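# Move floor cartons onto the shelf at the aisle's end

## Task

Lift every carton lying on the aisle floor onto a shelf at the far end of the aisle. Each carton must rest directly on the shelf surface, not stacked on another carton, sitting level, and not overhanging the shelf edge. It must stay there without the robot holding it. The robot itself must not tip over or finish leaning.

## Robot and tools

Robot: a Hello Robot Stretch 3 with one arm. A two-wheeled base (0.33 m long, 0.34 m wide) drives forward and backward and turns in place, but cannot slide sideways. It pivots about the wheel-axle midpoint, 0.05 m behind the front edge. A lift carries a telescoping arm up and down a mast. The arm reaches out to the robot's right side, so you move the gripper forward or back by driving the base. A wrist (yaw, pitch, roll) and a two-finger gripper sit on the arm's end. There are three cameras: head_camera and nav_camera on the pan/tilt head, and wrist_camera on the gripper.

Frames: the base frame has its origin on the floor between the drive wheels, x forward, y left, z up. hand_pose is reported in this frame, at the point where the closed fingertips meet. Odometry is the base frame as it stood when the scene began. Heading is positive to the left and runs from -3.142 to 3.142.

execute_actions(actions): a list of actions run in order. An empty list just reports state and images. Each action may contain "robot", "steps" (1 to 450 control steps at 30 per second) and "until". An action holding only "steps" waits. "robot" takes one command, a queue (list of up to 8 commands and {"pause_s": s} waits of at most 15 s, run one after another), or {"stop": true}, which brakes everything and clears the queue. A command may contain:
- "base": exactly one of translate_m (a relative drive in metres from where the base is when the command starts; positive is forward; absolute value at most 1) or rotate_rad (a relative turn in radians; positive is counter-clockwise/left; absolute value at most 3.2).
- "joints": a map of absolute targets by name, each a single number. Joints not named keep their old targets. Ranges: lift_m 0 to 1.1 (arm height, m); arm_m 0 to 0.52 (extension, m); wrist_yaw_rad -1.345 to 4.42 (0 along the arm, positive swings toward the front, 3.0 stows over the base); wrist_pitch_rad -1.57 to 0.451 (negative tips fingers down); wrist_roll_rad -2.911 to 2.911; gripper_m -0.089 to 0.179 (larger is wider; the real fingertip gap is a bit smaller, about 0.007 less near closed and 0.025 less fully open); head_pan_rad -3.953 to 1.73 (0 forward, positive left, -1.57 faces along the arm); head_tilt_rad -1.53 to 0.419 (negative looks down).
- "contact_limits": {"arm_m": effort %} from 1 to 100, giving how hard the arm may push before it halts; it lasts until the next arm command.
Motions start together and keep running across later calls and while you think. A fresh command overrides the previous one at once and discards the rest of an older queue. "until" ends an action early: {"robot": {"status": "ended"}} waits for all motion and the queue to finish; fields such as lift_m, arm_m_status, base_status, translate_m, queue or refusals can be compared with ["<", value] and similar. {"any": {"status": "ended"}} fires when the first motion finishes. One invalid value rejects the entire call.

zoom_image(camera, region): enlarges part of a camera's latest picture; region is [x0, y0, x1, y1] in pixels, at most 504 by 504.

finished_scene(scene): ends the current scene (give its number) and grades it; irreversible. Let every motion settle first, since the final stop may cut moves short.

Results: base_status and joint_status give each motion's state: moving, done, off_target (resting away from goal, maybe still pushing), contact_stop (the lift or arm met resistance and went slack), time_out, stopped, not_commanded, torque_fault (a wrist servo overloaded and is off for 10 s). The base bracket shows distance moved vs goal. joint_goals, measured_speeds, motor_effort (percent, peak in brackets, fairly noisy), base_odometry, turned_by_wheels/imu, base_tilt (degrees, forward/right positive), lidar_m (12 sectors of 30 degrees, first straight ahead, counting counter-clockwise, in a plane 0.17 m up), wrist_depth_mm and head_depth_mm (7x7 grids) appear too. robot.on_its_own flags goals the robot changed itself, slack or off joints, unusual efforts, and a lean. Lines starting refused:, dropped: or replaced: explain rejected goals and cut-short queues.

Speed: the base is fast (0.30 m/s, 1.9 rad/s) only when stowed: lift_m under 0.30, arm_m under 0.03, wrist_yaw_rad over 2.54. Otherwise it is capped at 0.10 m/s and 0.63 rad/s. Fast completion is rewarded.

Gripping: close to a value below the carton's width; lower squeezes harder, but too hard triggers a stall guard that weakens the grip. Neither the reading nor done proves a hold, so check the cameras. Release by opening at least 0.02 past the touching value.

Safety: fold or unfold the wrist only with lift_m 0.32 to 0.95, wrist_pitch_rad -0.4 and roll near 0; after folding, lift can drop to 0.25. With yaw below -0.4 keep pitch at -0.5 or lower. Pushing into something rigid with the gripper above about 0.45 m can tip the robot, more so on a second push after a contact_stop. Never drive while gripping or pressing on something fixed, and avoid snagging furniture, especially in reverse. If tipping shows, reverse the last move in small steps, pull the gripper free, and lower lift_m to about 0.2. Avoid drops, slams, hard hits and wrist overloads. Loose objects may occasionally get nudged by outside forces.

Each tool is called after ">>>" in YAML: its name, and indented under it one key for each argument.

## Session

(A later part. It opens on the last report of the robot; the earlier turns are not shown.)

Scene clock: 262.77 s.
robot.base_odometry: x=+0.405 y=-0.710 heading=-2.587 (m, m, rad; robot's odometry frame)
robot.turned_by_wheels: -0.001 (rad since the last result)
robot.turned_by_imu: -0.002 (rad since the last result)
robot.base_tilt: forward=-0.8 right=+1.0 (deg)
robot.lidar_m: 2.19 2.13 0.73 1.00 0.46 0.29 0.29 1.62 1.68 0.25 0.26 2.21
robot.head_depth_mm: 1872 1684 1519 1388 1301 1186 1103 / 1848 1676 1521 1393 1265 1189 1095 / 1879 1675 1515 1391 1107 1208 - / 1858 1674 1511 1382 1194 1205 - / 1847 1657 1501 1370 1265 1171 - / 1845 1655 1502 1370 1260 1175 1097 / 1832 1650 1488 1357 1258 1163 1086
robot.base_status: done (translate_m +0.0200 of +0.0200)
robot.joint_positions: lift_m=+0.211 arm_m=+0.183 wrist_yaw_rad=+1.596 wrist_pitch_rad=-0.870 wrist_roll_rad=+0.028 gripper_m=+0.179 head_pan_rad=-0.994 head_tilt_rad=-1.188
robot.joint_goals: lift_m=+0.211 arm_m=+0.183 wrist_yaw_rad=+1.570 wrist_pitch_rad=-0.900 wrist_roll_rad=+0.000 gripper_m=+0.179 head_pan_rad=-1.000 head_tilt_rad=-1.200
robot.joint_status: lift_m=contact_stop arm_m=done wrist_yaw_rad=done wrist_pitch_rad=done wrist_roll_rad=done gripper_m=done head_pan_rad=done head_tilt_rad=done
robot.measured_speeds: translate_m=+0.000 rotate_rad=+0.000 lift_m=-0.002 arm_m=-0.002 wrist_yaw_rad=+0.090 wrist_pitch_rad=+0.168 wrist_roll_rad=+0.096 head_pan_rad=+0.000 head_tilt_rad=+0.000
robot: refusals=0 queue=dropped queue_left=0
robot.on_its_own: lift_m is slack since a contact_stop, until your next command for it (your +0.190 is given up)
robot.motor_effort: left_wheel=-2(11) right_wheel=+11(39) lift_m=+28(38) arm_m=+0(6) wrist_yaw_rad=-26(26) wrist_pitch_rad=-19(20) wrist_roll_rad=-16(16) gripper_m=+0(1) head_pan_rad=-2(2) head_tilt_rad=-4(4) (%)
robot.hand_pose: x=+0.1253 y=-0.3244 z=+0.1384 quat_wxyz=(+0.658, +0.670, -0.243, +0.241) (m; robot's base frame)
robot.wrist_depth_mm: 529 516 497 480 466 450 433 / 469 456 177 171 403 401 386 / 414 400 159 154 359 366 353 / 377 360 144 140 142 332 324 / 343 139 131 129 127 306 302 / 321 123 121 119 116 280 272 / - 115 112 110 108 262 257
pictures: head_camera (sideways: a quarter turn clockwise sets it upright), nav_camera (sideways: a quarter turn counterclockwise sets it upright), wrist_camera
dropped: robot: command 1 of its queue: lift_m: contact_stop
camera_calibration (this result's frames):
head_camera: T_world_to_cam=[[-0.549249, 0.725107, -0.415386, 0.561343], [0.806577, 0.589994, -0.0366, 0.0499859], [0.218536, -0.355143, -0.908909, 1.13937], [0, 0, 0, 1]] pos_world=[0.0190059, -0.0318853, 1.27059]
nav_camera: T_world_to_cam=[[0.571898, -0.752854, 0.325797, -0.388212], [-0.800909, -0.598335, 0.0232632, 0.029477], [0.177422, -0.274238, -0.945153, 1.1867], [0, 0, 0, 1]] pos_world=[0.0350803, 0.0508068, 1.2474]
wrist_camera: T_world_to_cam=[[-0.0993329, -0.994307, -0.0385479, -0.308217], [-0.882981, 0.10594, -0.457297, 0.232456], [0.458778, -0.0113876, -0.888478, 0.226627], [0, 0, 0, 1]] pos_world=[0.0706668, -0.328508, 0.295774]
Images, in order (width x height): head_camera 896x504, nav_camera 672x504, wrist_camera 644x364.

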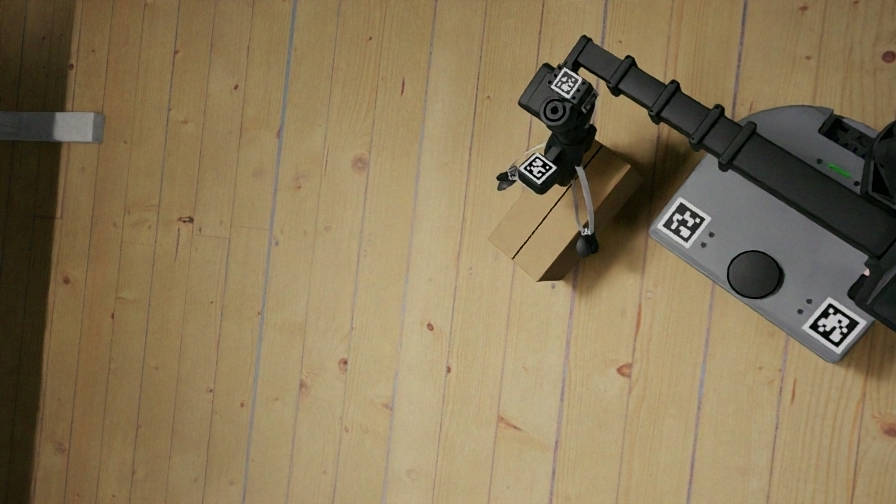

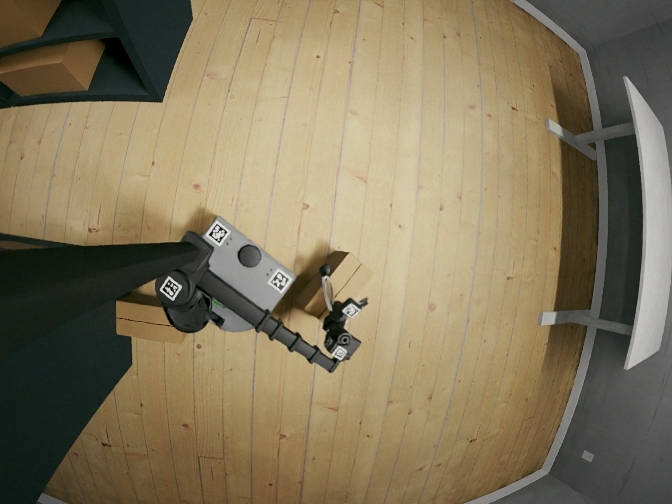

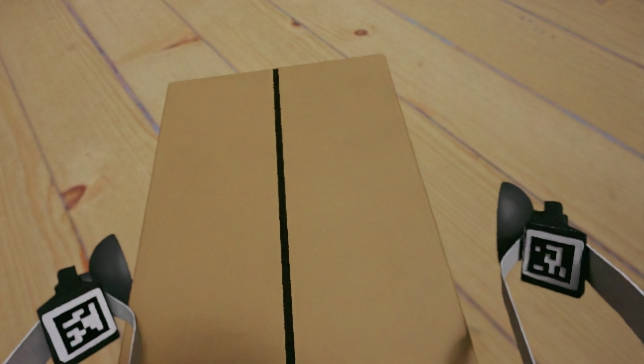

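>>> execute_actions:
  actions:
    - {"robot":[{"joints":{"lift_m":0.22,"arm_m":0.172}},{"joints":{"gripper_m":0.085}},{"pause_s":1},{"joints":{"lift_m":0.4}},{"pause_s":0.5}],"steps":450,"until":{"robot":{"status":"ended"}}}

Scene clock: 270.90 s.
robot.base_odometry: x=+0.405 y=-0.710 heading=-2.587 (m, m, rad; robot's odometry frame)
robot.turned_by_wheels: +0.000 (rad since the last result)
robot.turned_by_imu: +0.000 (rad since the last result)
robot.base_tilt: forward=-0.8 right=+1.0 (deg)
robot.lidar_m: 2.19 2.13 0.73 1.00 0.46 0.29 0.29 1.62 1.67 0.26 1.98 2.21
robot.head_depth_mm: 1871 1692 1522 1391 - 1174 1110 / 1840 1682 1514 1387 1246 1200 1097 / 1868 1672 1524 1385 952 1209 - / 1858 1667 1506 1378 1240 1199 - / 1848 1664 1491 1371 1269 1174 1074 / 1853 1648 1499 1371 1266 1171 1089 / 1816 1637 1491 1361 1258 1172 1090
robot.base_status: done (translate_m +0.0200 of +0.0200)
robot.joint_positions: lift_m=+0.400 arm_m=+0.172 wrist_yaw_rad=+1.573 wrist_pitch_rad=-0.914 wrist_roll_rad=+0.005 gripper_m=+0.101 head_pan_rad=-0.994 head_tilt_rad=-1.188
robot.joint_goals: lift_m=+0.400 arm_m=+0.172 wrist_yaw_rad=+1.570 wrist_pitch_rad=-0.900 wrist_roll_rad=+0.000 gripper_m=+0.099 head_pan_rad=-1.000 head_tilt_rad=-1.200
robot.joint_status: lift_m=done arm_m=done wrist_yaw_rad=done wrist_pitch_rad=done wrist_roll_rad=done gripper_m=done head_pan_rad=done head_tilt_rad=done
robot.measured_speeds: translate_m=+0.000 rotate_rad=+0.000 lift_m=+0.000 arm_m=+0.000 wrist_yaw_rad=+0.000 wrist_pitch_rad=+0.000 wrist_roll_rad=+0.000 head_pan_rad=+0.000 head_tilt_rad=+0.000
robot: refusals=0 queue=done queue_left=0
robot.on_its_own: gripper_m is held at +0.099, not at your +0.085, by its stall guard, which is not easing now
robot.motor_effort: left_wheel=-2(4) right_wheel=+3(12) lift_m=+39(40) arm_m=-4(5) wrist_yaw_rad=-3(20) wrist_pitch_rad=+6(16) wrist_roll_rad=-3(14) gripper_m=-26(100) head_pan_rad=-3(2) head_tilt_rad=-4(4) (%)
robot.hand_pose: x=+0.1160 y=-0.3172 z=+0.3209 quat_wxyz=(+0.669, +0.670, -0.229, +0.227) (m; robot's base frame)
robot.wrist_depth_mm: 782 765 742 729 712 698 679 / 697 677 171 166 614 629 623 / 624 612 159 154 153 574 565 / 572 565 147 144 141 536 522 / 529 526 138 134 131 - 481 / 489 - 129 126 123 446 454 / 461 438 122 119 116 420 425
pictures: head_camera (sideways: a quarter turn clockwise sets it upright), nav_camera (sideways: a quarter turn counterclockwise sets it upright), wrist_camera
camera_calibration (this result's frames):
head_camera: T_world_to_cam=[[-0.549249, 0.725107, -0.415386, 0.561343], [0.806577, 0.589995, -0.0366, 0.0499859], [0.218536, -0.355143, -0.908909, 1.13937], [0, 0, 0, 1]] pos_world=[0.0190059, -0.0318853, 1.27059]
nav_camera: T_world_to_cam=[[0.571898, -0.752854, 0.325797, -0.388212], [-0.800909, -0.598335, 0.0232632, 0.029477], [0.177422, -0.274238, -0.945153, 1.1867], [0, 0, 0, 1]] pos_world=[0.0350803, 0.0508068, 1.2474]
wrist_camera: T_world_to_cam=[[-0.106432, -0.994131, -0.0193856, -0.300169], [-0.901291, 0.10469, -0.420375, 0.296862], [0.419937, -0.0272692, -0.907143, 0.398566], [0, 0, 0, 1]] pos_world=[0.0682385, -0.318617, 0.48053]
Images, in order (width x height): head_camera 896x504, nav_camera 672x504, wrist_camera 644x364.

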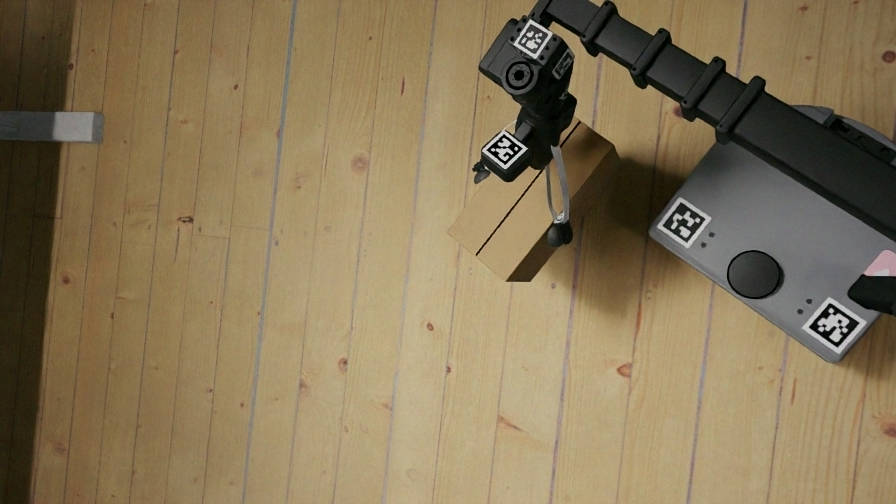

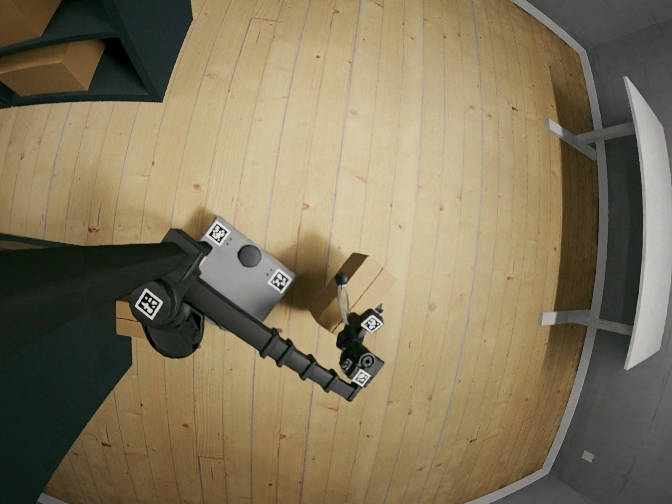

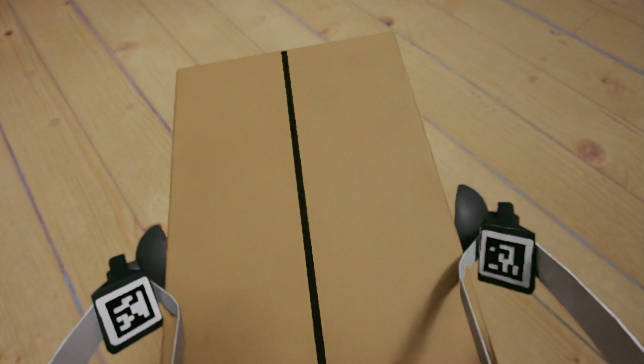

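>>> execute_actions:
  actions:
    - {"robot":[{"base":{"translate_m":0.24},"joints":{"arm_m":0.0,"lift_m":0.45}},{"base":{"rotate_rad":-1.07},"joints":{"head_pan_rad":-3.14,"head_tilt_rad":-0.5}}],"steps":450,"until":{"robot":{"status":"ended"}}}

Scene clock: 286.63 s.
robot.base_odometry: x=+0.201 y=-0.836 heading=+2.627 (m, m, rad; robot's odometry frame)
robot.turned_by_wheels: -1.070 (rad since the last result)
robot.turned_by_imu: -1.069 (rad since the last result)
robot.base_tilt: forward=-0.8 right=+0.9 (deg)
robot.lidar_m: 1.90 2.01 2.01 1.93 0.86 0.68 1.25 0.60 0.52 1.82 1.87 2.43
robot.head_depth_mm: 1228 1295 1133 1170 1123 1026 943 / 1998 1671 1505 1522 1505 1413 1293 / 2071 2238 2420 2570 1998 1602 1318 / 2064 2220 2427 2659 2035 1600 1312 / 2076 2181 2386 2472 2013 1587 1304 / 1230 1287 1465 1444 1457 1437 1266 / 1215 832 864 977 986 949 946
robot.base_status: done (rotate_rad -1.0698 of -1.0700)
robot.joint_positions: lift_m=+0.450 arm_m=+0.000 wrist_yaw_rad=+1.572 wrist_pitch_rad=-0.915 wrist_roll_rad=+0.005 gripper_m=+0.104 head_pan_rad=-3.133 head_tilt_rad=-0.507
robot.joint_goals: lift_m=+0.450 arm_m=+0.000 wrist_yaw_rad=+1.570 wrist_pitch_rad=-0.900 wrist_roll_rad=+0.000 gripper_m=+0.103 head_pan_rad=-3.140 head_tilt_rad=-0.500
robot.joint_status: lift_m=done arm_m=done wrist_yaw_rad=done wrist_pitch_rad=done wrist_roll_rad=done gripper_m=done head_pan_rad=done head_tilt_rad=done
robot.measured_speeds: translate_m=+0.000 rotate_rad=+0.000 lift_m=+0.000 arm_m=+0.000 wrist_yaw_rad=+0.000 wrist_pitch_rad=+0.000 wrist_roll_rad=+0.000 head_pan_rad=+0.000 head_tilt_rad=+0.000
robot: refusals=0 queue=done queue_left=0
robot.on_its_own: gripper_m is held at +0.103, not at your +0.085, by its stall guard, which is not easing now
robot.motor_effort: left_wheel=+3(6) right_wheel=-5(10) lift_m=+39(38) arm_m=-5(5) wrist_yaw_rad=-2(2) wrist_pitch_rad=+6(7) wrist_roll_rad=-2(3) gripper_m=-24(26) head_pan_rad=-3(37) head_tilt_rad=+2(24) (%)
robot.hand_pose: x=+0.1158 y=-0.1453 z=+0.3708 quat_wxyz=(+0.669, +0.670, -0.229, +0.226) (m; robot's base frame)
robot.wrist_depth_mm: 849 834 814 806 781 773 761 / 763 752 171 166 679 693 673 / 690 676 158 153 153 633 626 / 638 619 148 144 141 585 571 / 586 573 138 135 131 - 529 / 539 - 129 126 123 493 494 / 509 482 122 119 117 466 471
pictures: head_camera (sideways: a quarter turn clockwise sets it upright), nav_camera (sideways: a quarter turn counterclockwise sets it upright), wrist_camera
camera_calibration (this result's frames):
head_camera: T_world_to_cam=[[0.442888, 0.0690495, -0.893914, 1.17888], [0.0282609, -0.99761, -0.0630575, 0.0892243], [-0.896131, 0.00266457, -0.443781, 0.541249], [0, 0, 0, 1]] pos_world=[-0.0396059, 0.00616744, 1.29964]
nav_camera: T_world_to_cam=[[-0.526917, -0.073635, 0.846721, -1.06023], [-0.0444879, 0.997264, 0.0590419, -0.021755], [-0.848752, -0.00655871, -0.528751, 0.651523], [0, 0, 0, 1]] pos_world=[-0.00664135, -0.0521017, 1.2435]
wrist_camera: T_world_to_cam=[[-0.106538, -0.994126, -0.019044, -0.128467], [-0.901752, 0.104672, -0.419388, 0.29929], [0.418918, -0.0275078, -0.907607, 0.448836], [0, 0, 0, 1]] pos_world=[0.0681733, -0.146693, 0.530439]
Images, in order (width x height): head_camera 896x504, nav_camera 672x504, wrist_camera 644x364.

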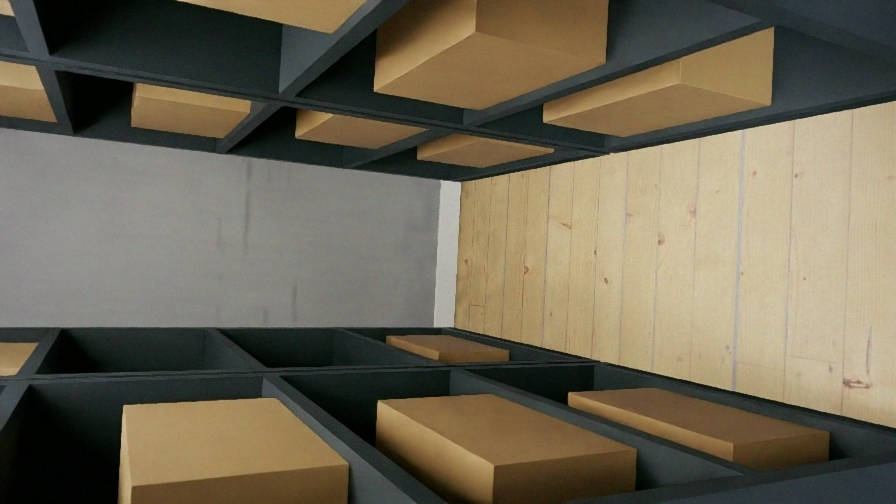

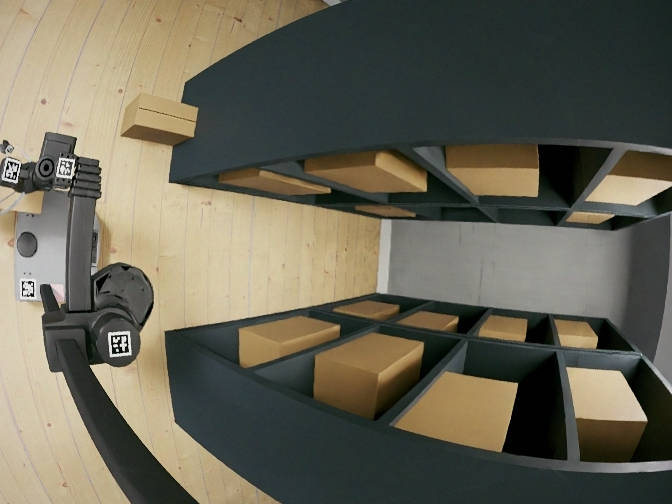

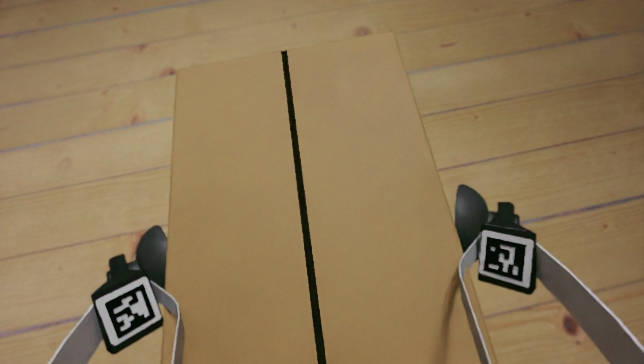

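>>> execute_actions:
  actions:
    - {"robot":[{"base":{"translate_m":-1.0},"joints":{"lift_m":0.8}}],"steps":450,"until":{"robot":{"status":"ended"}}}
    - {"robot":[{"base":{"translate_m":-0.5},"joints":{"head_pan_rad":-2.2,"head_tilt_rad":-0.6}}],"steps":450,"until":{"robot":{"status":"ended"}}}

Scene clock: 310.23 s.
robot.base_odometry: x=+1.507 y=-1.575 heading=+2.627 (m, m, rad; robot's odometry frame)
robot.turned_by_wheels: +0.000 (rad since the last result)
robot.turned_by_imu: +0.003 (rad since the last result)
robot.base_tilt: forward=-0.8 right=+1.0 (deg)
robot.lidar_m: 3.36 0.47 0.34 0.30 0.39 0.44 0.94 0.50 0.52 0.31 0.43 0.45
robot.head_depth_mm: 896 957 860 641 1106 1078 1235 / 898 1019 843 579 1088 907 1123 / 835 929 832 572 1020 880 916 / 773 860 817 565 487 872 - / 725 795 806 559 457 866 780 / 679 742 772 554 426 861 762 / 640 697 733 547 421 811 737
robot.base_status: done (translate_m -0.5000 of -0.5000)
robot.joint_positions: lift_m=+0.800 arm_m=+0.000 wrist_yaw_rad=+1.572 wrist_pitch_rad=-0.915 wrist_roll_rad=+0.005 gripper_m=+0.104 head_pan_rad=-2.207 head_tilt_rad=-0.592
robot.joint_goals: lift_m=+0.800 arm_m=+0.000 wrist_yaw_rad=+1.570 wrist_pitch_rad=-0.900 wrist_roll_rad=+0.000 gripper_m=+0.103 head_pan_rad=-2.200 head_tilt_rad=-0.600
robot.joint_status: lift_m=done arm_m=done wrist_yaw_rad=done wrist_pitch_rad=done wrist_roll_rad=done gripper_m=done head_pan_rad=done head_tilt_rad=done
robot.measured_speeds: translate_m=+0.000 rotate_rad=+0.000 lift_m=+0.000 arm_m=+0.000 wrist_yaw_rad=+0.000 wrist_pitch_rad=+0.000 wrist_roll_rad=+0.000 head_pan_rad=+0.000 head_tilt_rad=+0.000
robot: refusals=0 queue=done queue_left=0
robot.on_its_own: gripper_m is held at +0.103, not at your +0.085, by its stall guard, which is not easing now
robot.motor_effort: left_wheel=+3(4) right_wheel=-4(11) lift_m=+39(37) arm_m=-5(5) wrist_yaw_rad=-2(2) wrist_pitch_rad=+6(6) wrist_roll_rad=-3(2) gripper_m=-23(24) head_pan_rad=+3(35) head_tilt_rad=-2(9) (%)
robot.hand_pose: x=+0.1158 y=-0.1453 z=+0.7208 quat_wxyz=(+0.669, +0.670, -0.229, +0.226) (m; robot's base frame)
robot.wrist_depth_mm: 790 - - - 388 262 259 / 931 - 172 166 344 304 322 / - - 159 154 154 378 401 / 653 920 147 143 141 382 377 / 611 776 138 134 131 - 353 / 576 - 129 126 123 325 328 / 528 676 122 119 116 268 218
pictures: head_camera (sideways: a quarter turn clockwise sets it upright), nav_camera (sideways: a quarter turn counterclockwise sets it upright), wrist_camera
camera_calibration (this result's frames):
head_camera: T_world_to_cam=[[0.255418, 0.455451, -0.852834, 1.12645], [0.817357, -0.572877, -0.0611485, 0.0819185], [-0.516419, -0.681451, -0.51859, 0.636272], [0, 0, 0, 1]] pos_world=[-0.0260899, -0.0325254, 1.29565]
nav_camera: T_world_to_cam=[[-0.299695, -0.521874, 0.798643, -0.998937], [-0.826597, 0.560025, 0.0557633, -0.0127094], [-0.476361, -0.643444, -0.599216, 0.740927], [0, 0, 0, 1]] pos_world=[0.0430669, -0.0374561, 1.24248]
wrist_camera: T_world_to_cam=[[-0.106538, -0.994126, -0.019044, -0.121801], [-0.901752, 0.104673, -0.419388, 0.446076], [0.418918, -0.0275078, -0.907607, 0.7665], [0, 0, 0, 1]] pos_world=[0.0681733, -0.146693, 0.88044]
Images, in order (width x height): head_camera 896x504, nav_camera 672x504, wrist_camera 644x364.

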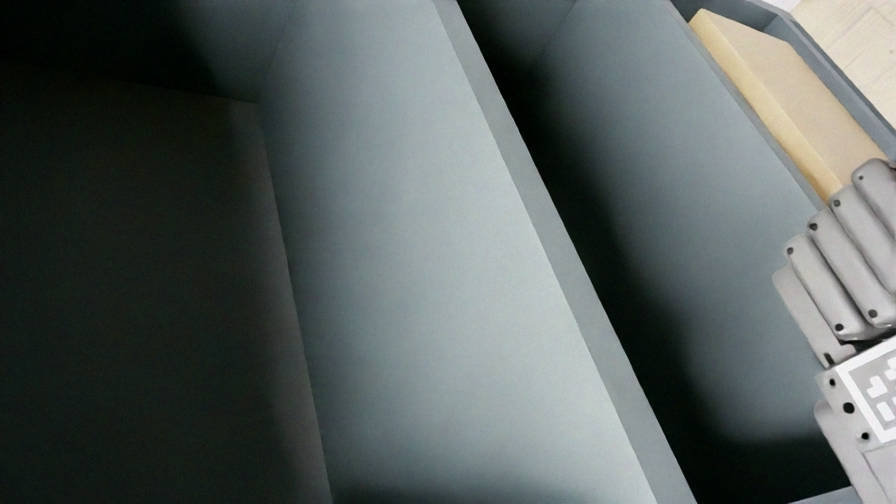

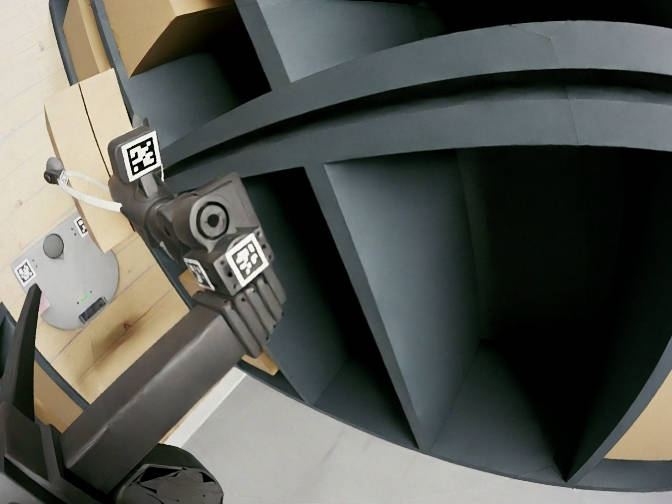

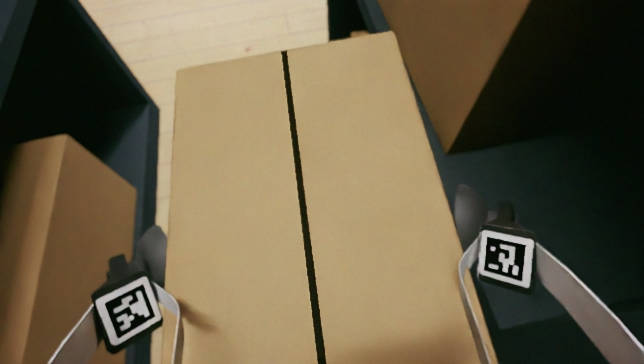

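>>> execute_actions:
  actions:
    - {"robot":[{"base":{"translate_m":-0.58},"joints":{"head_pan_rad":-1.3,"head_tilt_rad":-0.8,"lift_m":0.78}}],"steps":450,"until":{"robot":{"status":"ended"}}}
    - {"robot":{"joints":{"arm_m":0.2}},"steps":200,"until":{"robot":{"status":"ended"}}}

Scene clock: 325.33 s.
robot.base_odometry: x=+2.011 y=-1.861 heading=+2.626 (m, m, rad; robot's odometry frame)
robot.turned_by_wheels: +0.000 (rad since the last result)
robot.turned_by_imu: +0.031 (rad since the last result)
robot.base_tilt: forward=-1.8 right=-0.7 (deg)
robot.lidar_m: 1.16 0.42 0.31 0.29 0.44 0.37 0.36 0.37 0.37 0.35 0.36 0.62
robot.head_depth_mm: 652 716 582 467 - 794 781 / 669 727 577 450 - 773 867 / 688 749 573 462 975 562 909 / 710 761 569 472 935 579 1001 / 734 780 565 487 920 587 1091 / 759 771 562 1017 915 670 1129 / 775 767 556 989 910 1168 1140
robot.base_status: done (translate_m -0.5800 of -0.5800)
robot.joint_positions: lift_m=+0.776 arm_m=+0.183 wrist_yaw_rad=+1.568 wrist_pitch_rad=-0.915 wrist_roll_rad=+0.004 gripper_m=+0.104 head_pan_rad=-1.306 head_tilt_rad=-0.794
robot.joint_goals: lift_m=+0.780 arm_m=+0.184 wrist_yaw_rad=+1.570 wrist_pitch_rad=-0.900 wrist_roll_rad=+0.000 gripper_m=+0.103 head_pan_rad=-1.300 head_tilt_rad=-0.800
robot.joint_status: lift_m=done arm_m=contact_stop wrist_yaw_rad=done wrist_pitch_rad=done wrist_roll_rad=done gripper_m=done head_pan_rad=done head_tilt_rad=done
robot.measured_speeds: translate_m=+0.000 rotate_rad=+0.002 lift_m=-0.023 arm_m=-0.027 wrist_yaw_rad=+0.030 wrist_pitch_rad=+0.000 wrist_roll_rad=+0.000 head_pan_rad=+0.000 head_tilt_rad=-0.072
robot: refusals=0 queue=dropped queue_left=0
robot.on_its_own: gripper_m is held at +0.103, not at your +0.085, by its stall guard, which is not easing now; arm_m is slack since a contact_stop, until your next command for it (your +0.200 is given up)
robot.motor_effort: left_wheel=-8(11) right_wheel=+0(10) lift_m=+67(66) arm_m=+18(46) wrist_yaw_rad=+1(3) wrist_pitch_rad=+7(7) wrist_roll_rad=-2(2) gripper_m=-24(23) head_pan_rad=+2(37) head_tilt_rad=-3(16) (%)
robot.hand_pose: x=+0.1158 y=-0.3284 z=+0.6974 quat_wxyz=(+0.670, +0.669, -0.230, +0.225) (m; robot's base frame)
robot.wrist_depth_mm: 880 - - 516 510 507 476 / 851 - 174 168 441 454 449 / 846 - 160 155 154 412 407 / 815 - 148 144 142 380 377 / 871 921 138 134 131 - 349 / 760 - 129 126 123 318 322 / 693 788 122 118 116 299 299
pictures: head_camera (sideways: a quarter turn clockwise sets it upright), nav_camera (sideways: a quarter turn counterclockwise sets it upright), wrist_camera
camera_calibration (this result's frames):
head_camera: T_world_to_cam=[[-0.24033, 0.637797, -0.731749, 0.971626], [0.953513, 0.296307, -0.0549011, 0.0729394], [0.181807, -0.710927, -0.67936, 0.84116], [0, 0, 0, 1]] pos_world=[0.0110336, -0.04331, 1.28644]
nav_camera: T_world_to_cam=[[0.261642, -0.701709, 0.662683, -0.825164], [-0.949542, -0.31018, 0.0464542, 0.000173466], [0.172953, -0.6414, -0.747458, 0.929784], [0, 0, 0, 1]] pos_world=[0.0552529, 0.0173925, 1.24179]
wrist_camera: T_world_to_cam=[[-0.110382, -0.993718, -0.0184259, -0.304096], [-0.901417, 0.107904, -0.41929, 0.456363], [0.418644, -0.0296725, -0.907665, 0.739649], [0, 0, 0, 1]] pos_world=[0.0681569, -0.329482, 0.857099]
Images, in order (width x height): head_camera 896x504, nav_camera 672x504, wrist_camera 644x364.

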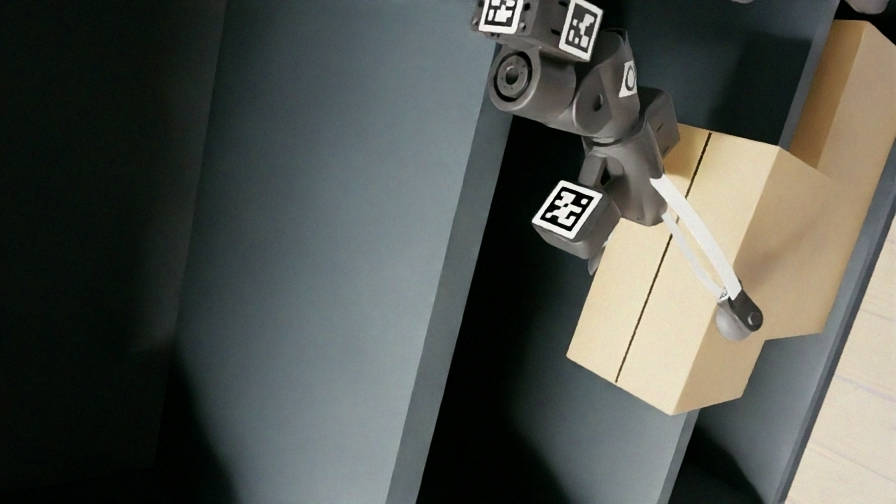

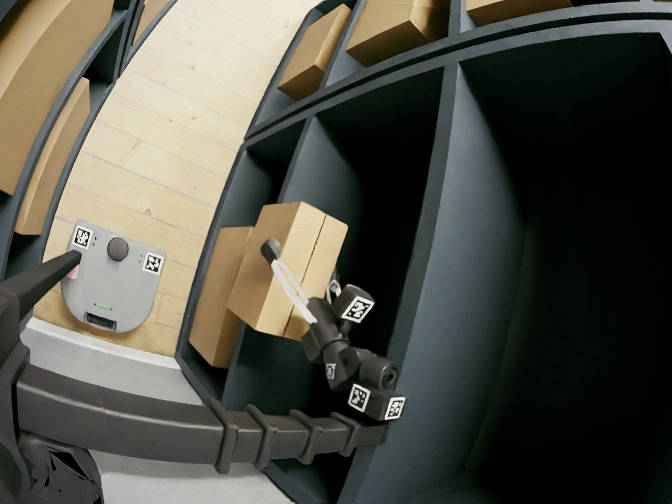

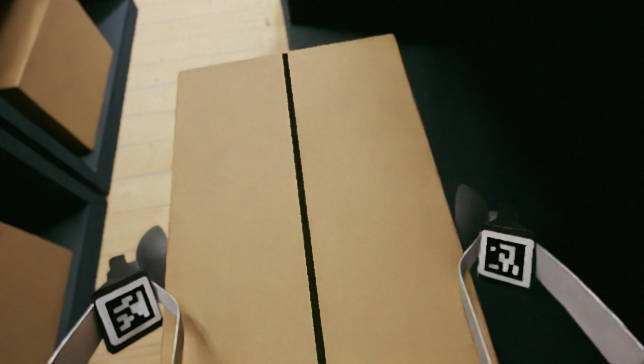

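>>> execute_actions:
  actions:
    - {"robot":[{"joints":{"arm_m":0.15}},{"joints":{"lift_m":0.735}},{"joints":{"arm_m":0.33},"contact_limits":{"arm_m":30}},{"pause_s":0.3}],"steps":450,"until":{"robot":{"status":"ended"}}}

Scene clock: 329.00 s.
robot.base_odometry: x=+2.011 y=-1.861 heading=+2.626 (m, m, rad; robot's odometry frame)
robot.turned_by_wheels: +0.000 (rad since the last result)
robot.turned_by_imu: -0.043 (rad since the last result)
robot.base_tilt: forward=-0.8 right=+0.9 (deg)
robot.lidar_m: 1.15 0.45 0.31 0.30 0.45 0.37 0.35 0.36 0.36 0.35 0.36 0.63
robot.head_depth_mm: 625 677 548 433 - 760 831 / 639 696 542 430 881 743 856 / 656 704 537 427 902 565 858 / 676 716 533 436 919 583 641 / 693 709 528 447 891 588 1075 / 713 701 522 456 884 600 1100 / 731 692 520 973 880 1145 1112
robot.base_status: done (translate_m -0.5800 of -0.5800)
robot.joint_positions: lift_m=+0.750 arm_m=+0.150 wrist_yaw_rad=+1.571 wrist_pitch_rad=-0.873 wrist_roll_rad=-0.002 gripper_m=+0.104 head_pan_rad=-1.306 head_tilt_rad=-0.794
robot.joint_goals: lift_m=+0.750 arm_m=+0.150 wrist_yaw_rad=+1.570 wrist_pitch_rad=-0.900 wrist_roll_rad=+0.000 gripper_m=+0.103 head_pan_rad=-1.300 head_tilt_rad=-0.800
robot.joint_status: lift_m=contact_stop arm_m=done wrist_yaw_rad=done wrist_pitch_rad=done wrist_roll_rad=done gripper_m=done head_pan_rad=done head_tilt_rad=done
robot.measured_speeds: translate_m=-0.001 rotate_rad=-0.005 lift_m=+0.001 arm_m=+0.000 wrist_yaw_rad=+0.020 wrist_pitch_rad=+0.288 wrist_roll_rad=-0.072 head_pan_rad=+0.000 head_tilt_rad=+0.000
robot: refusals=0 queue=dropped queue_left=0
robot.on_its_own: gripper_m is held at +0.103, not at your +0.085, by its stall guard, which is not easing now; lift_m is slack since a contact_stop, until your next command for it (your +0.735 is given up)
robot.motor_effort: left_wheel=+1(8) right_wheel=+12(12) lift_m=+24(66) arm_m=-3(28) wrist_yaw_rad=-1(1) wrist_pitch_rad=-21(21) wrist_roll_rad=+2(2) gripper_m=-24(24) head_pan_rad=+2(3) head_tilt_rad=-3(2) (%)
robot.hand_pose: x=+0.1248 y=-0.2953 z=+0.6769 quat_wxyz=(+0.665, +0.664, -0.241, +0.242) (m; robot's base frame)
robot.wrist_depth_mm: 918 - - 489 477 462 455 / 887 - 187 180 415 417 410 / 862 - 168 162 165 378 370 / 785 974 153 147 145 344 339 / 828 934 139 135 132 - 310 / 748 - 129 125 122 285 286 / 689 753 119 116 114 268 269
pictures: head_camera (sideways: a quarter turn clockwise sets it upright), nav_camera (sideways: a quarter turn counterclockwise sets it upright), wrist_camera
dropped: robot: command 1 of its queue: lift_m: contact_stop
camera_calibration (this result's frames):
head_camera: T_world_to_cam=[[-0.240471, 0.637747, -0.731746, 0.971623], [0.953448, 0.296517, -0.054901, 0.0729396], [0.181962, -0.710884, -0.679363, 0.841163], [0, 0, 0, 1]] pos_world=[0.0110431, -0.0433088, 1.28644]
nav_camera: T_world_to_cam=[[0.261796, -0.701654, 0.66268, -0.825161], [-0.949474, -0.310388, 0.046454, 0.000173321], [0.173093, -0.641359, -0.747461, 0.929787], [0, 0, 0, 1]] pos_world=[0.055249, 0.0174035, 1.24179]
wrist_camera: T_world_to_cam=[[-0.101444, -0.994659, -0.0190507, -0.271622], [-0.883868, 0.0989003, -0.457161, 0.473101], [0.456603, -0.0295378, -0.88918, 0.700992], [0, 0, 0, 1]] pos_world=[0.070529, -0.296255, 0.834417]
Images, in order (width x height): head_camera 896x504, nav_camera 672x504, wrist_camera 644x364.

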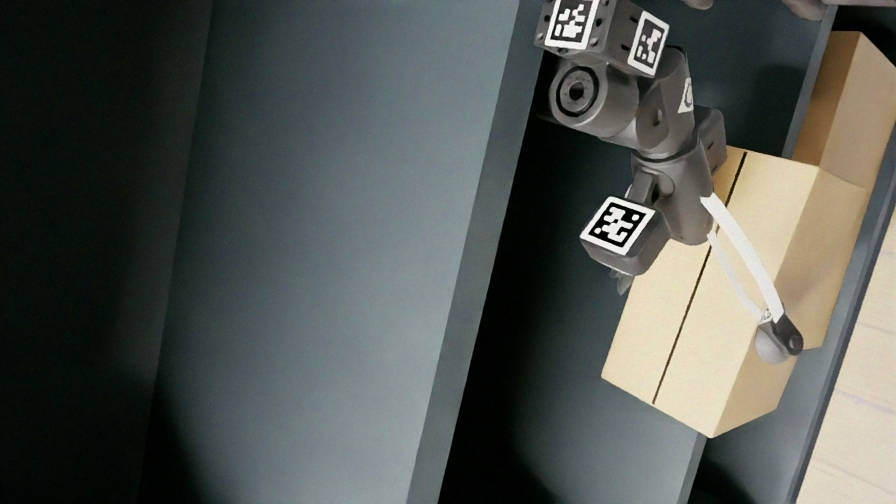

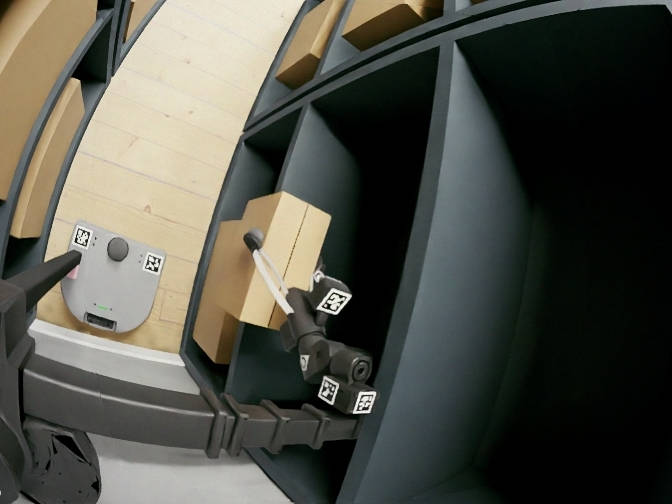

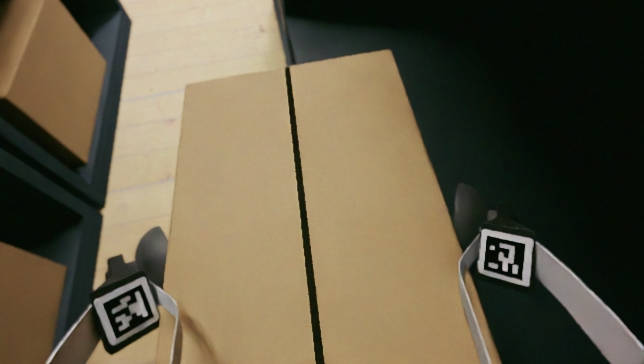

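>>> execute_actions:
  actions:
    - {"robot":[{"joints":{"lift_m":0.757}},{"joints":{"arm_m":0.33},"contact_limits":{"arm_m":35}},{"pause_s":0.3}],"steps":450,"until":{"robot":{"status":"ended"}}}

Scene clock: 333.30 s.
robot.base_odometry: x=+2.011 y=-1.861 heading=+2.626 (m, m, rad; robot's odometry frame)
robot.turned_by_wheels: +0.000 (rad since the last result)
robot.turned_by_imu: +0.064 (rad since the last result)
robot.base_tilt: forward=-3.4 right=-3.2 (deg)
robot.lidar_m: 1.05 0.40 0.30 0.29 0.43 0.37 0.36 0.37 0.37 0.36 0.37 0.63
robot.head_depth_mm: 695 769 642 502 923 817 872 / 716 787 638 500 - 796 893 / 735 812 633 516 1028 609 943 / 762 823 630 535 675 630 1033 / 789 860 628 1079 677 666 1116 / 818 872 625 1113 958 1205 1150 / 820 847 621 1018 958 1193 1177
robot.base_status: done (translate_m -0.5799 of -0.5800)
robot.joint_positions: lift_m=+0.753 arm_m=+0.223 wrist_yaw_rad=+1.570 wrist_pitch_rad=-0.915 wrist_roll_rad=-0.002 gripper_m=+0.104 head_pan_rad=-1.306 head_tilt_rad=-0.796
robot.joint_goals: lift_m=+0.757 arm_m=+0.224 wrist_yaw_rad=+1.570 wrist_pitch_rad=-0.900 wrist_roll_rad=+0.000 gripper_m=+0.103 head_pan_rad=-1.300 head_tilt_rad=-0.800
robot.joint_status: lift_m=done arm_m=contact_stop wrist_yaw_rad=done wrist_pitch_rad=done wrist_roll_rad=done gripper_m=done head_pan_rad=done head_tilt_rad=done
robot.measured_speeds: translate_m=+0.000 rotate_rad=+0.001 lift_m=-0.007 arm_m=-0.028 wrist_yaw_rad=+0.030 wrist_pitch_rad=-0.024 wrist_roll_rad=+0.000 head_pan_rad=+0.000 head_tilt_rad=-0.048
robot: refusals=0 queue=dropped queue_left=0
robot.on_its_own: base_tilt is 4.9 degrees off its reading at the scene's start (forward=-0.8 right=+1.0); gripper_m is held at +0.103, not at your +0.085, by its stall guard, which is not easing now; arm_m is slack since a contact_stop, until your next command for it (your +0.330 is given up)
robot.motor_effort: left_wheel=-20(23) right_wheel=+0(21) lift_m=+68(66) arm_m=+24(41) wrist_yaw_rad=-1(3) wrist_pitch_rad=+7(14) wrist_roll_rad=+1(2) gripper_m=-24(24) head_pan_rad=+2(2) head_tilt_rad=-2(2) (%)
robot.contact_limits: arm_m 35 (drawing in: default 30, maximum 49; extending or still: default 41, maximum 66)
robot.hand_pose: x=+0.1157 y=-0.3680 z=+0.6743 quat_wxyz=(+0.670, +0.669, -0.227, +0.228) (m; robot's base frame)
robot.wrist_depth_mm: 897 - - 528 536 550 483 / 880 - 173 168 465 488 478 / 869 - 159 154 155 439 437 / 849 - 147 143 141 399 397 / 852 919 138 135 131 - 363 / 777 - 129 126 123 324 336 / 725 759 121 118 116 305 310
pictures: head_camera (sideways: a quarter turn clockwise sets it upright), nav_camera (sideways: a quarter turn counterclockwise sets it upright), wrist_camera
dropped: robot: command 1 of its queue: arm_m: contact_stop
camera_calibration (this result's frames):
head_camera: T_world_to_cam=[[-0.240952, 0.638901, -0.73058, 0.970107], [0.953353, 0.296836, -0.0548378, 0.0728578], [0.181827, -0.709714, -0.680621, 0.8428], [0, 0, 0, 1]] pos_world=[0.0110466, -0.043282, 1.28636]
nav_camera: T_world_to_cam=[[0.262262, -0.702688, 0.661399, -0.823495], [-0.949379, -0.310693, 0.0463661, 0.000287275], [0.172911, -0.640078, -0.7486, 0.931269], [0, 0, 0, 1]] pos_world=[0.0552178, 0.0175149, 1.24179]
wrist_camera: T_world_to_cam=[[-0.103686, -0.994497, -0.0149902, -0.347253], [-0.9023, 0.100393, -0.419256, 0.448189], [0.418454, -0.0299454, -0.907744, 0.717529], [0, 0, 0, 1]] pos_world=[0.0681428, -0.36885, 0.834033]
Images, in order (width x height): head_camera 896x504, nav_camera 672x504, wrist_camera 644x364.

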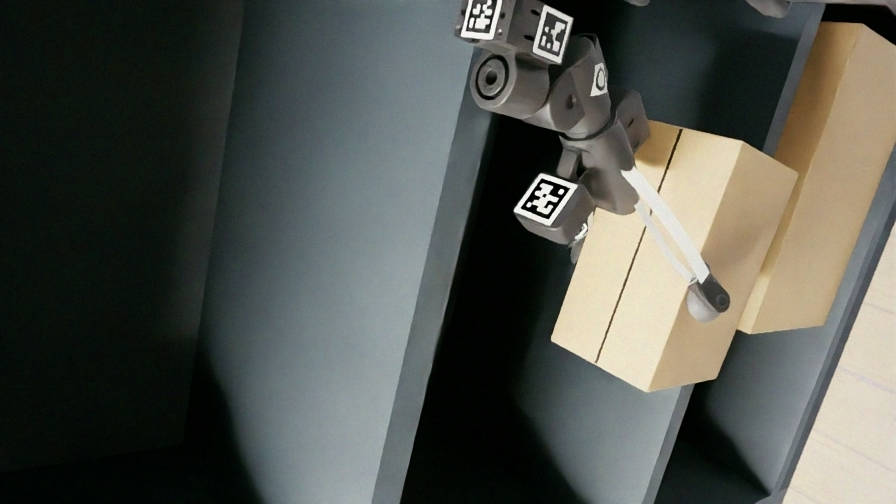

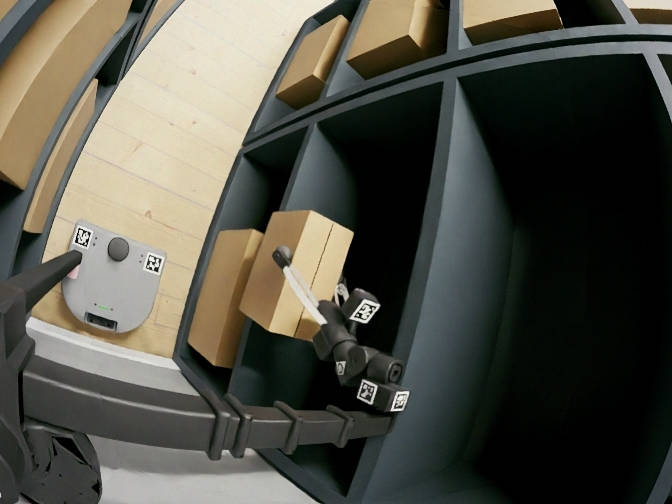

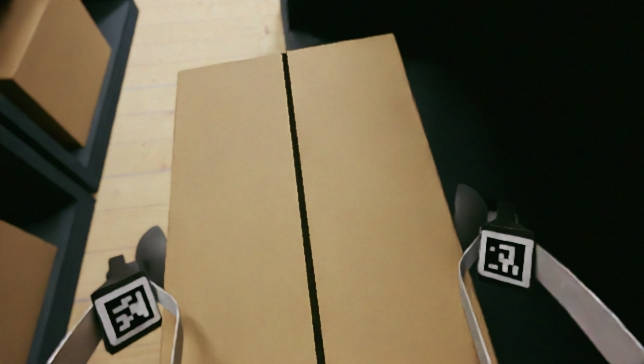

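>>> execute_actions:
  actions:
    - {"robot":[{"joints":{"arm_m":0.14,"lift_m":0.765}},{"joints":{"wrist_yaw_rad":0.0}},{"joints":{"arm_m":0.19}},{"joints":{"lift_m":0.752}},{"pause_s":0.5}],"steps":450,"until":{"robot":{"status":"ended"}}}

Scene clock: 344.93 s.
robot.base_odometry: x=+2.011 y=-1.861 heading=+2.626 (m, m, rad; robot's odometry frame)
robot.turned_by_wheels: +0.000 (rad since the last result)
robot.turned_by_imu: -0.098 (rad since the last result)
robot.base_tilt: forward=-1.8 right=-0.6 (deg)
robot.lidar_m: 1.06 0.46 0.31 0.29 0.46 0.37 0.35 0.35 0.37 0.35 0.36 0.63
robot.head_depth_mm: 652 718 582 453 - 773 875 / 665 723 576 450 - 610 888 / 682 743 572 461 859 626 926 / 697 746 566 472 924 794 1002 / 714 767 562 471 915 813 1066 / 732 768 557 483 911 828 1111 / 749 759 554 1010 908 1167 1125
robot.base_status: done (translate_m -0.5800 of -0.5800)
robot.joint_positions: lift_m=+0.752 arm_m=+0.189 wrist_yaw_rad=+0.002 wrist_pitch_rad=-0.915 wrist_roll_rad=-0.002 gripper_m=+0.104 head_pan_rad=-1.306 head_tilt_rad=-0.795
robot.joint_goals: lift_m=+0.752 arm_m=+0.190 wrist_yaw_rad=+0.000 wrist_pitch_rad=-0.900 wrist_roll_rad=+0.000 gripper_m=+0.103 head_pan_rad=-1.300 head_tilt_rad=-0.800
robot.joint_status: lift_m=done arm_m=done wrist_yaw_rad=done wrist_pitch_rad=done wrist_roll_rad=done gripper_m=done head_pan_rad=done head_tilt_rad=done
robot.measured_speeds: translate_m=+0.000 rotate_rad=+0.000 lift_m=+0.000 arm_m=+0.000 wrist_yaw_rad=+0.000 wrist_pitch_rad=+0.000 wrist_roll_rad=+0.000 head_pan_rad=+0.000 head_tilt_rad=+0.000
robot: refusals=0 queue=done queue_left=0
robot.on_its_own: gripper_m is held at +0.103, not at your +0.085, by its stall guard, which is not easing now; arm_m is at rest, and its effort (+20) is outside its rest range (-14 to +14)
robot.motor_effort: left_wheel=-1(12) right_wheel=+0(4) lift_m=+25(66) arm_m=+20(34) wrist_yaw_rad=-2(2) wrist_pitch_rad=+7(7) wrist_roll_rad=+1(1) gripper_m=-25(24) head_pan_rad=+2(3) head_tilt_rad=-2(2) (%)
robot.hand_pose: x=-0.0213 y=-0.4707 z=+0.6732 quat_wxyz=(+0.635, +0.314, -0.633, -0.312) (m; robot's base frame)
robot.wrist_depth_mm: 359 382 407 430 447 318 229 / 409 434 173 168 410 337 238 / 431 414 160 155 155 354 249 / 389 379 148 144 141 346 259 / 355 351 138 134 131 - 271 / 329 - 129 126 123 290 267 / 306 294 121 118 116 277 272
pictures: head_camera (sideways: a quarter turn clockwise sets it upright), nav_camera (sideways: a quarter turn counterclockwise sets it upright), wrist_camera
camera_calibration (this result's frames):
head_camera: T_world_to_cam=[[-0.240888, 0.638665, -0.730808, 0.970403], [0.953357, 0.296819, -0.0548502, 0.0728739], [0.181887, -0.709934, -0.680376, 0.842481], [0, 0, 0, 1]] pos_world=[0.0110479, -0.043287, 1.28638]
nav_camera: T_world_to_cam=[[0.262205, -0.702474, 0.661649, -0.82382], [-0.949383, -0.310678, 0.0463833, 0.00026493], [0.172977, -0.64032, -0.748378, 0.93098], [0, 0, 0, 1]] pos_world=[0.0552231, 0.0174955, 1.24179]
wrist_camera: T_world_to_cam=[[-0.994819, 0.100551, -0.0150126, 0.0328455], [0.0975563, 0.902587, -0.419309, 0.733331], [-0.0286118, -0.418601, -0.907719, 0.578312], [0, 0, 0, 1]] pos_world=[-0.0223192, -0.423115, 0.832931]
Images, in order (width x height): head_camera 896x504, nav_camera 672x504, wrist_camera 644x364.

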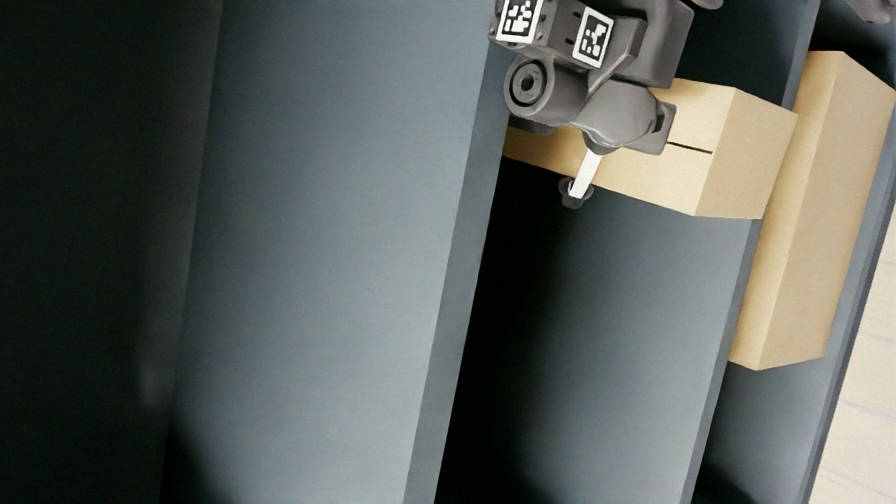

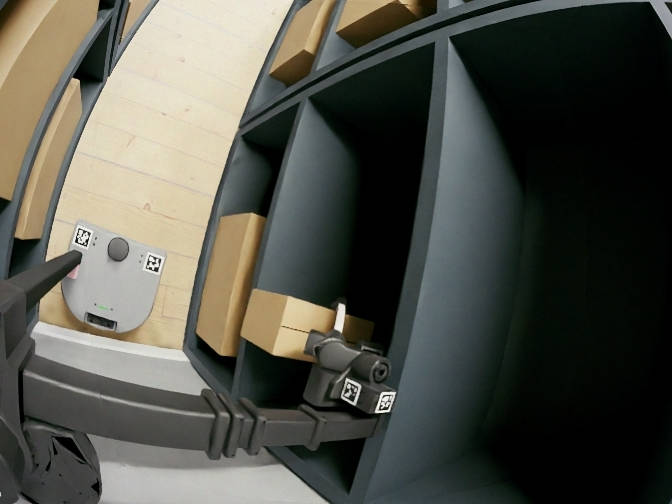

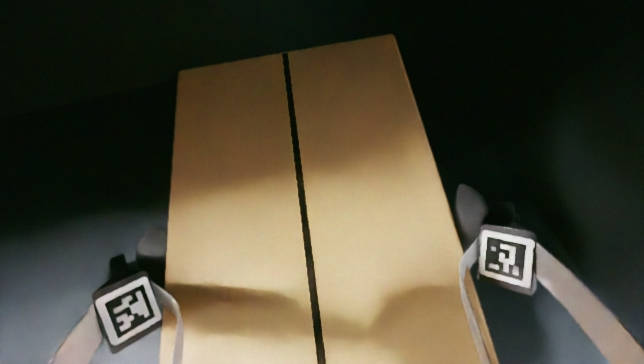

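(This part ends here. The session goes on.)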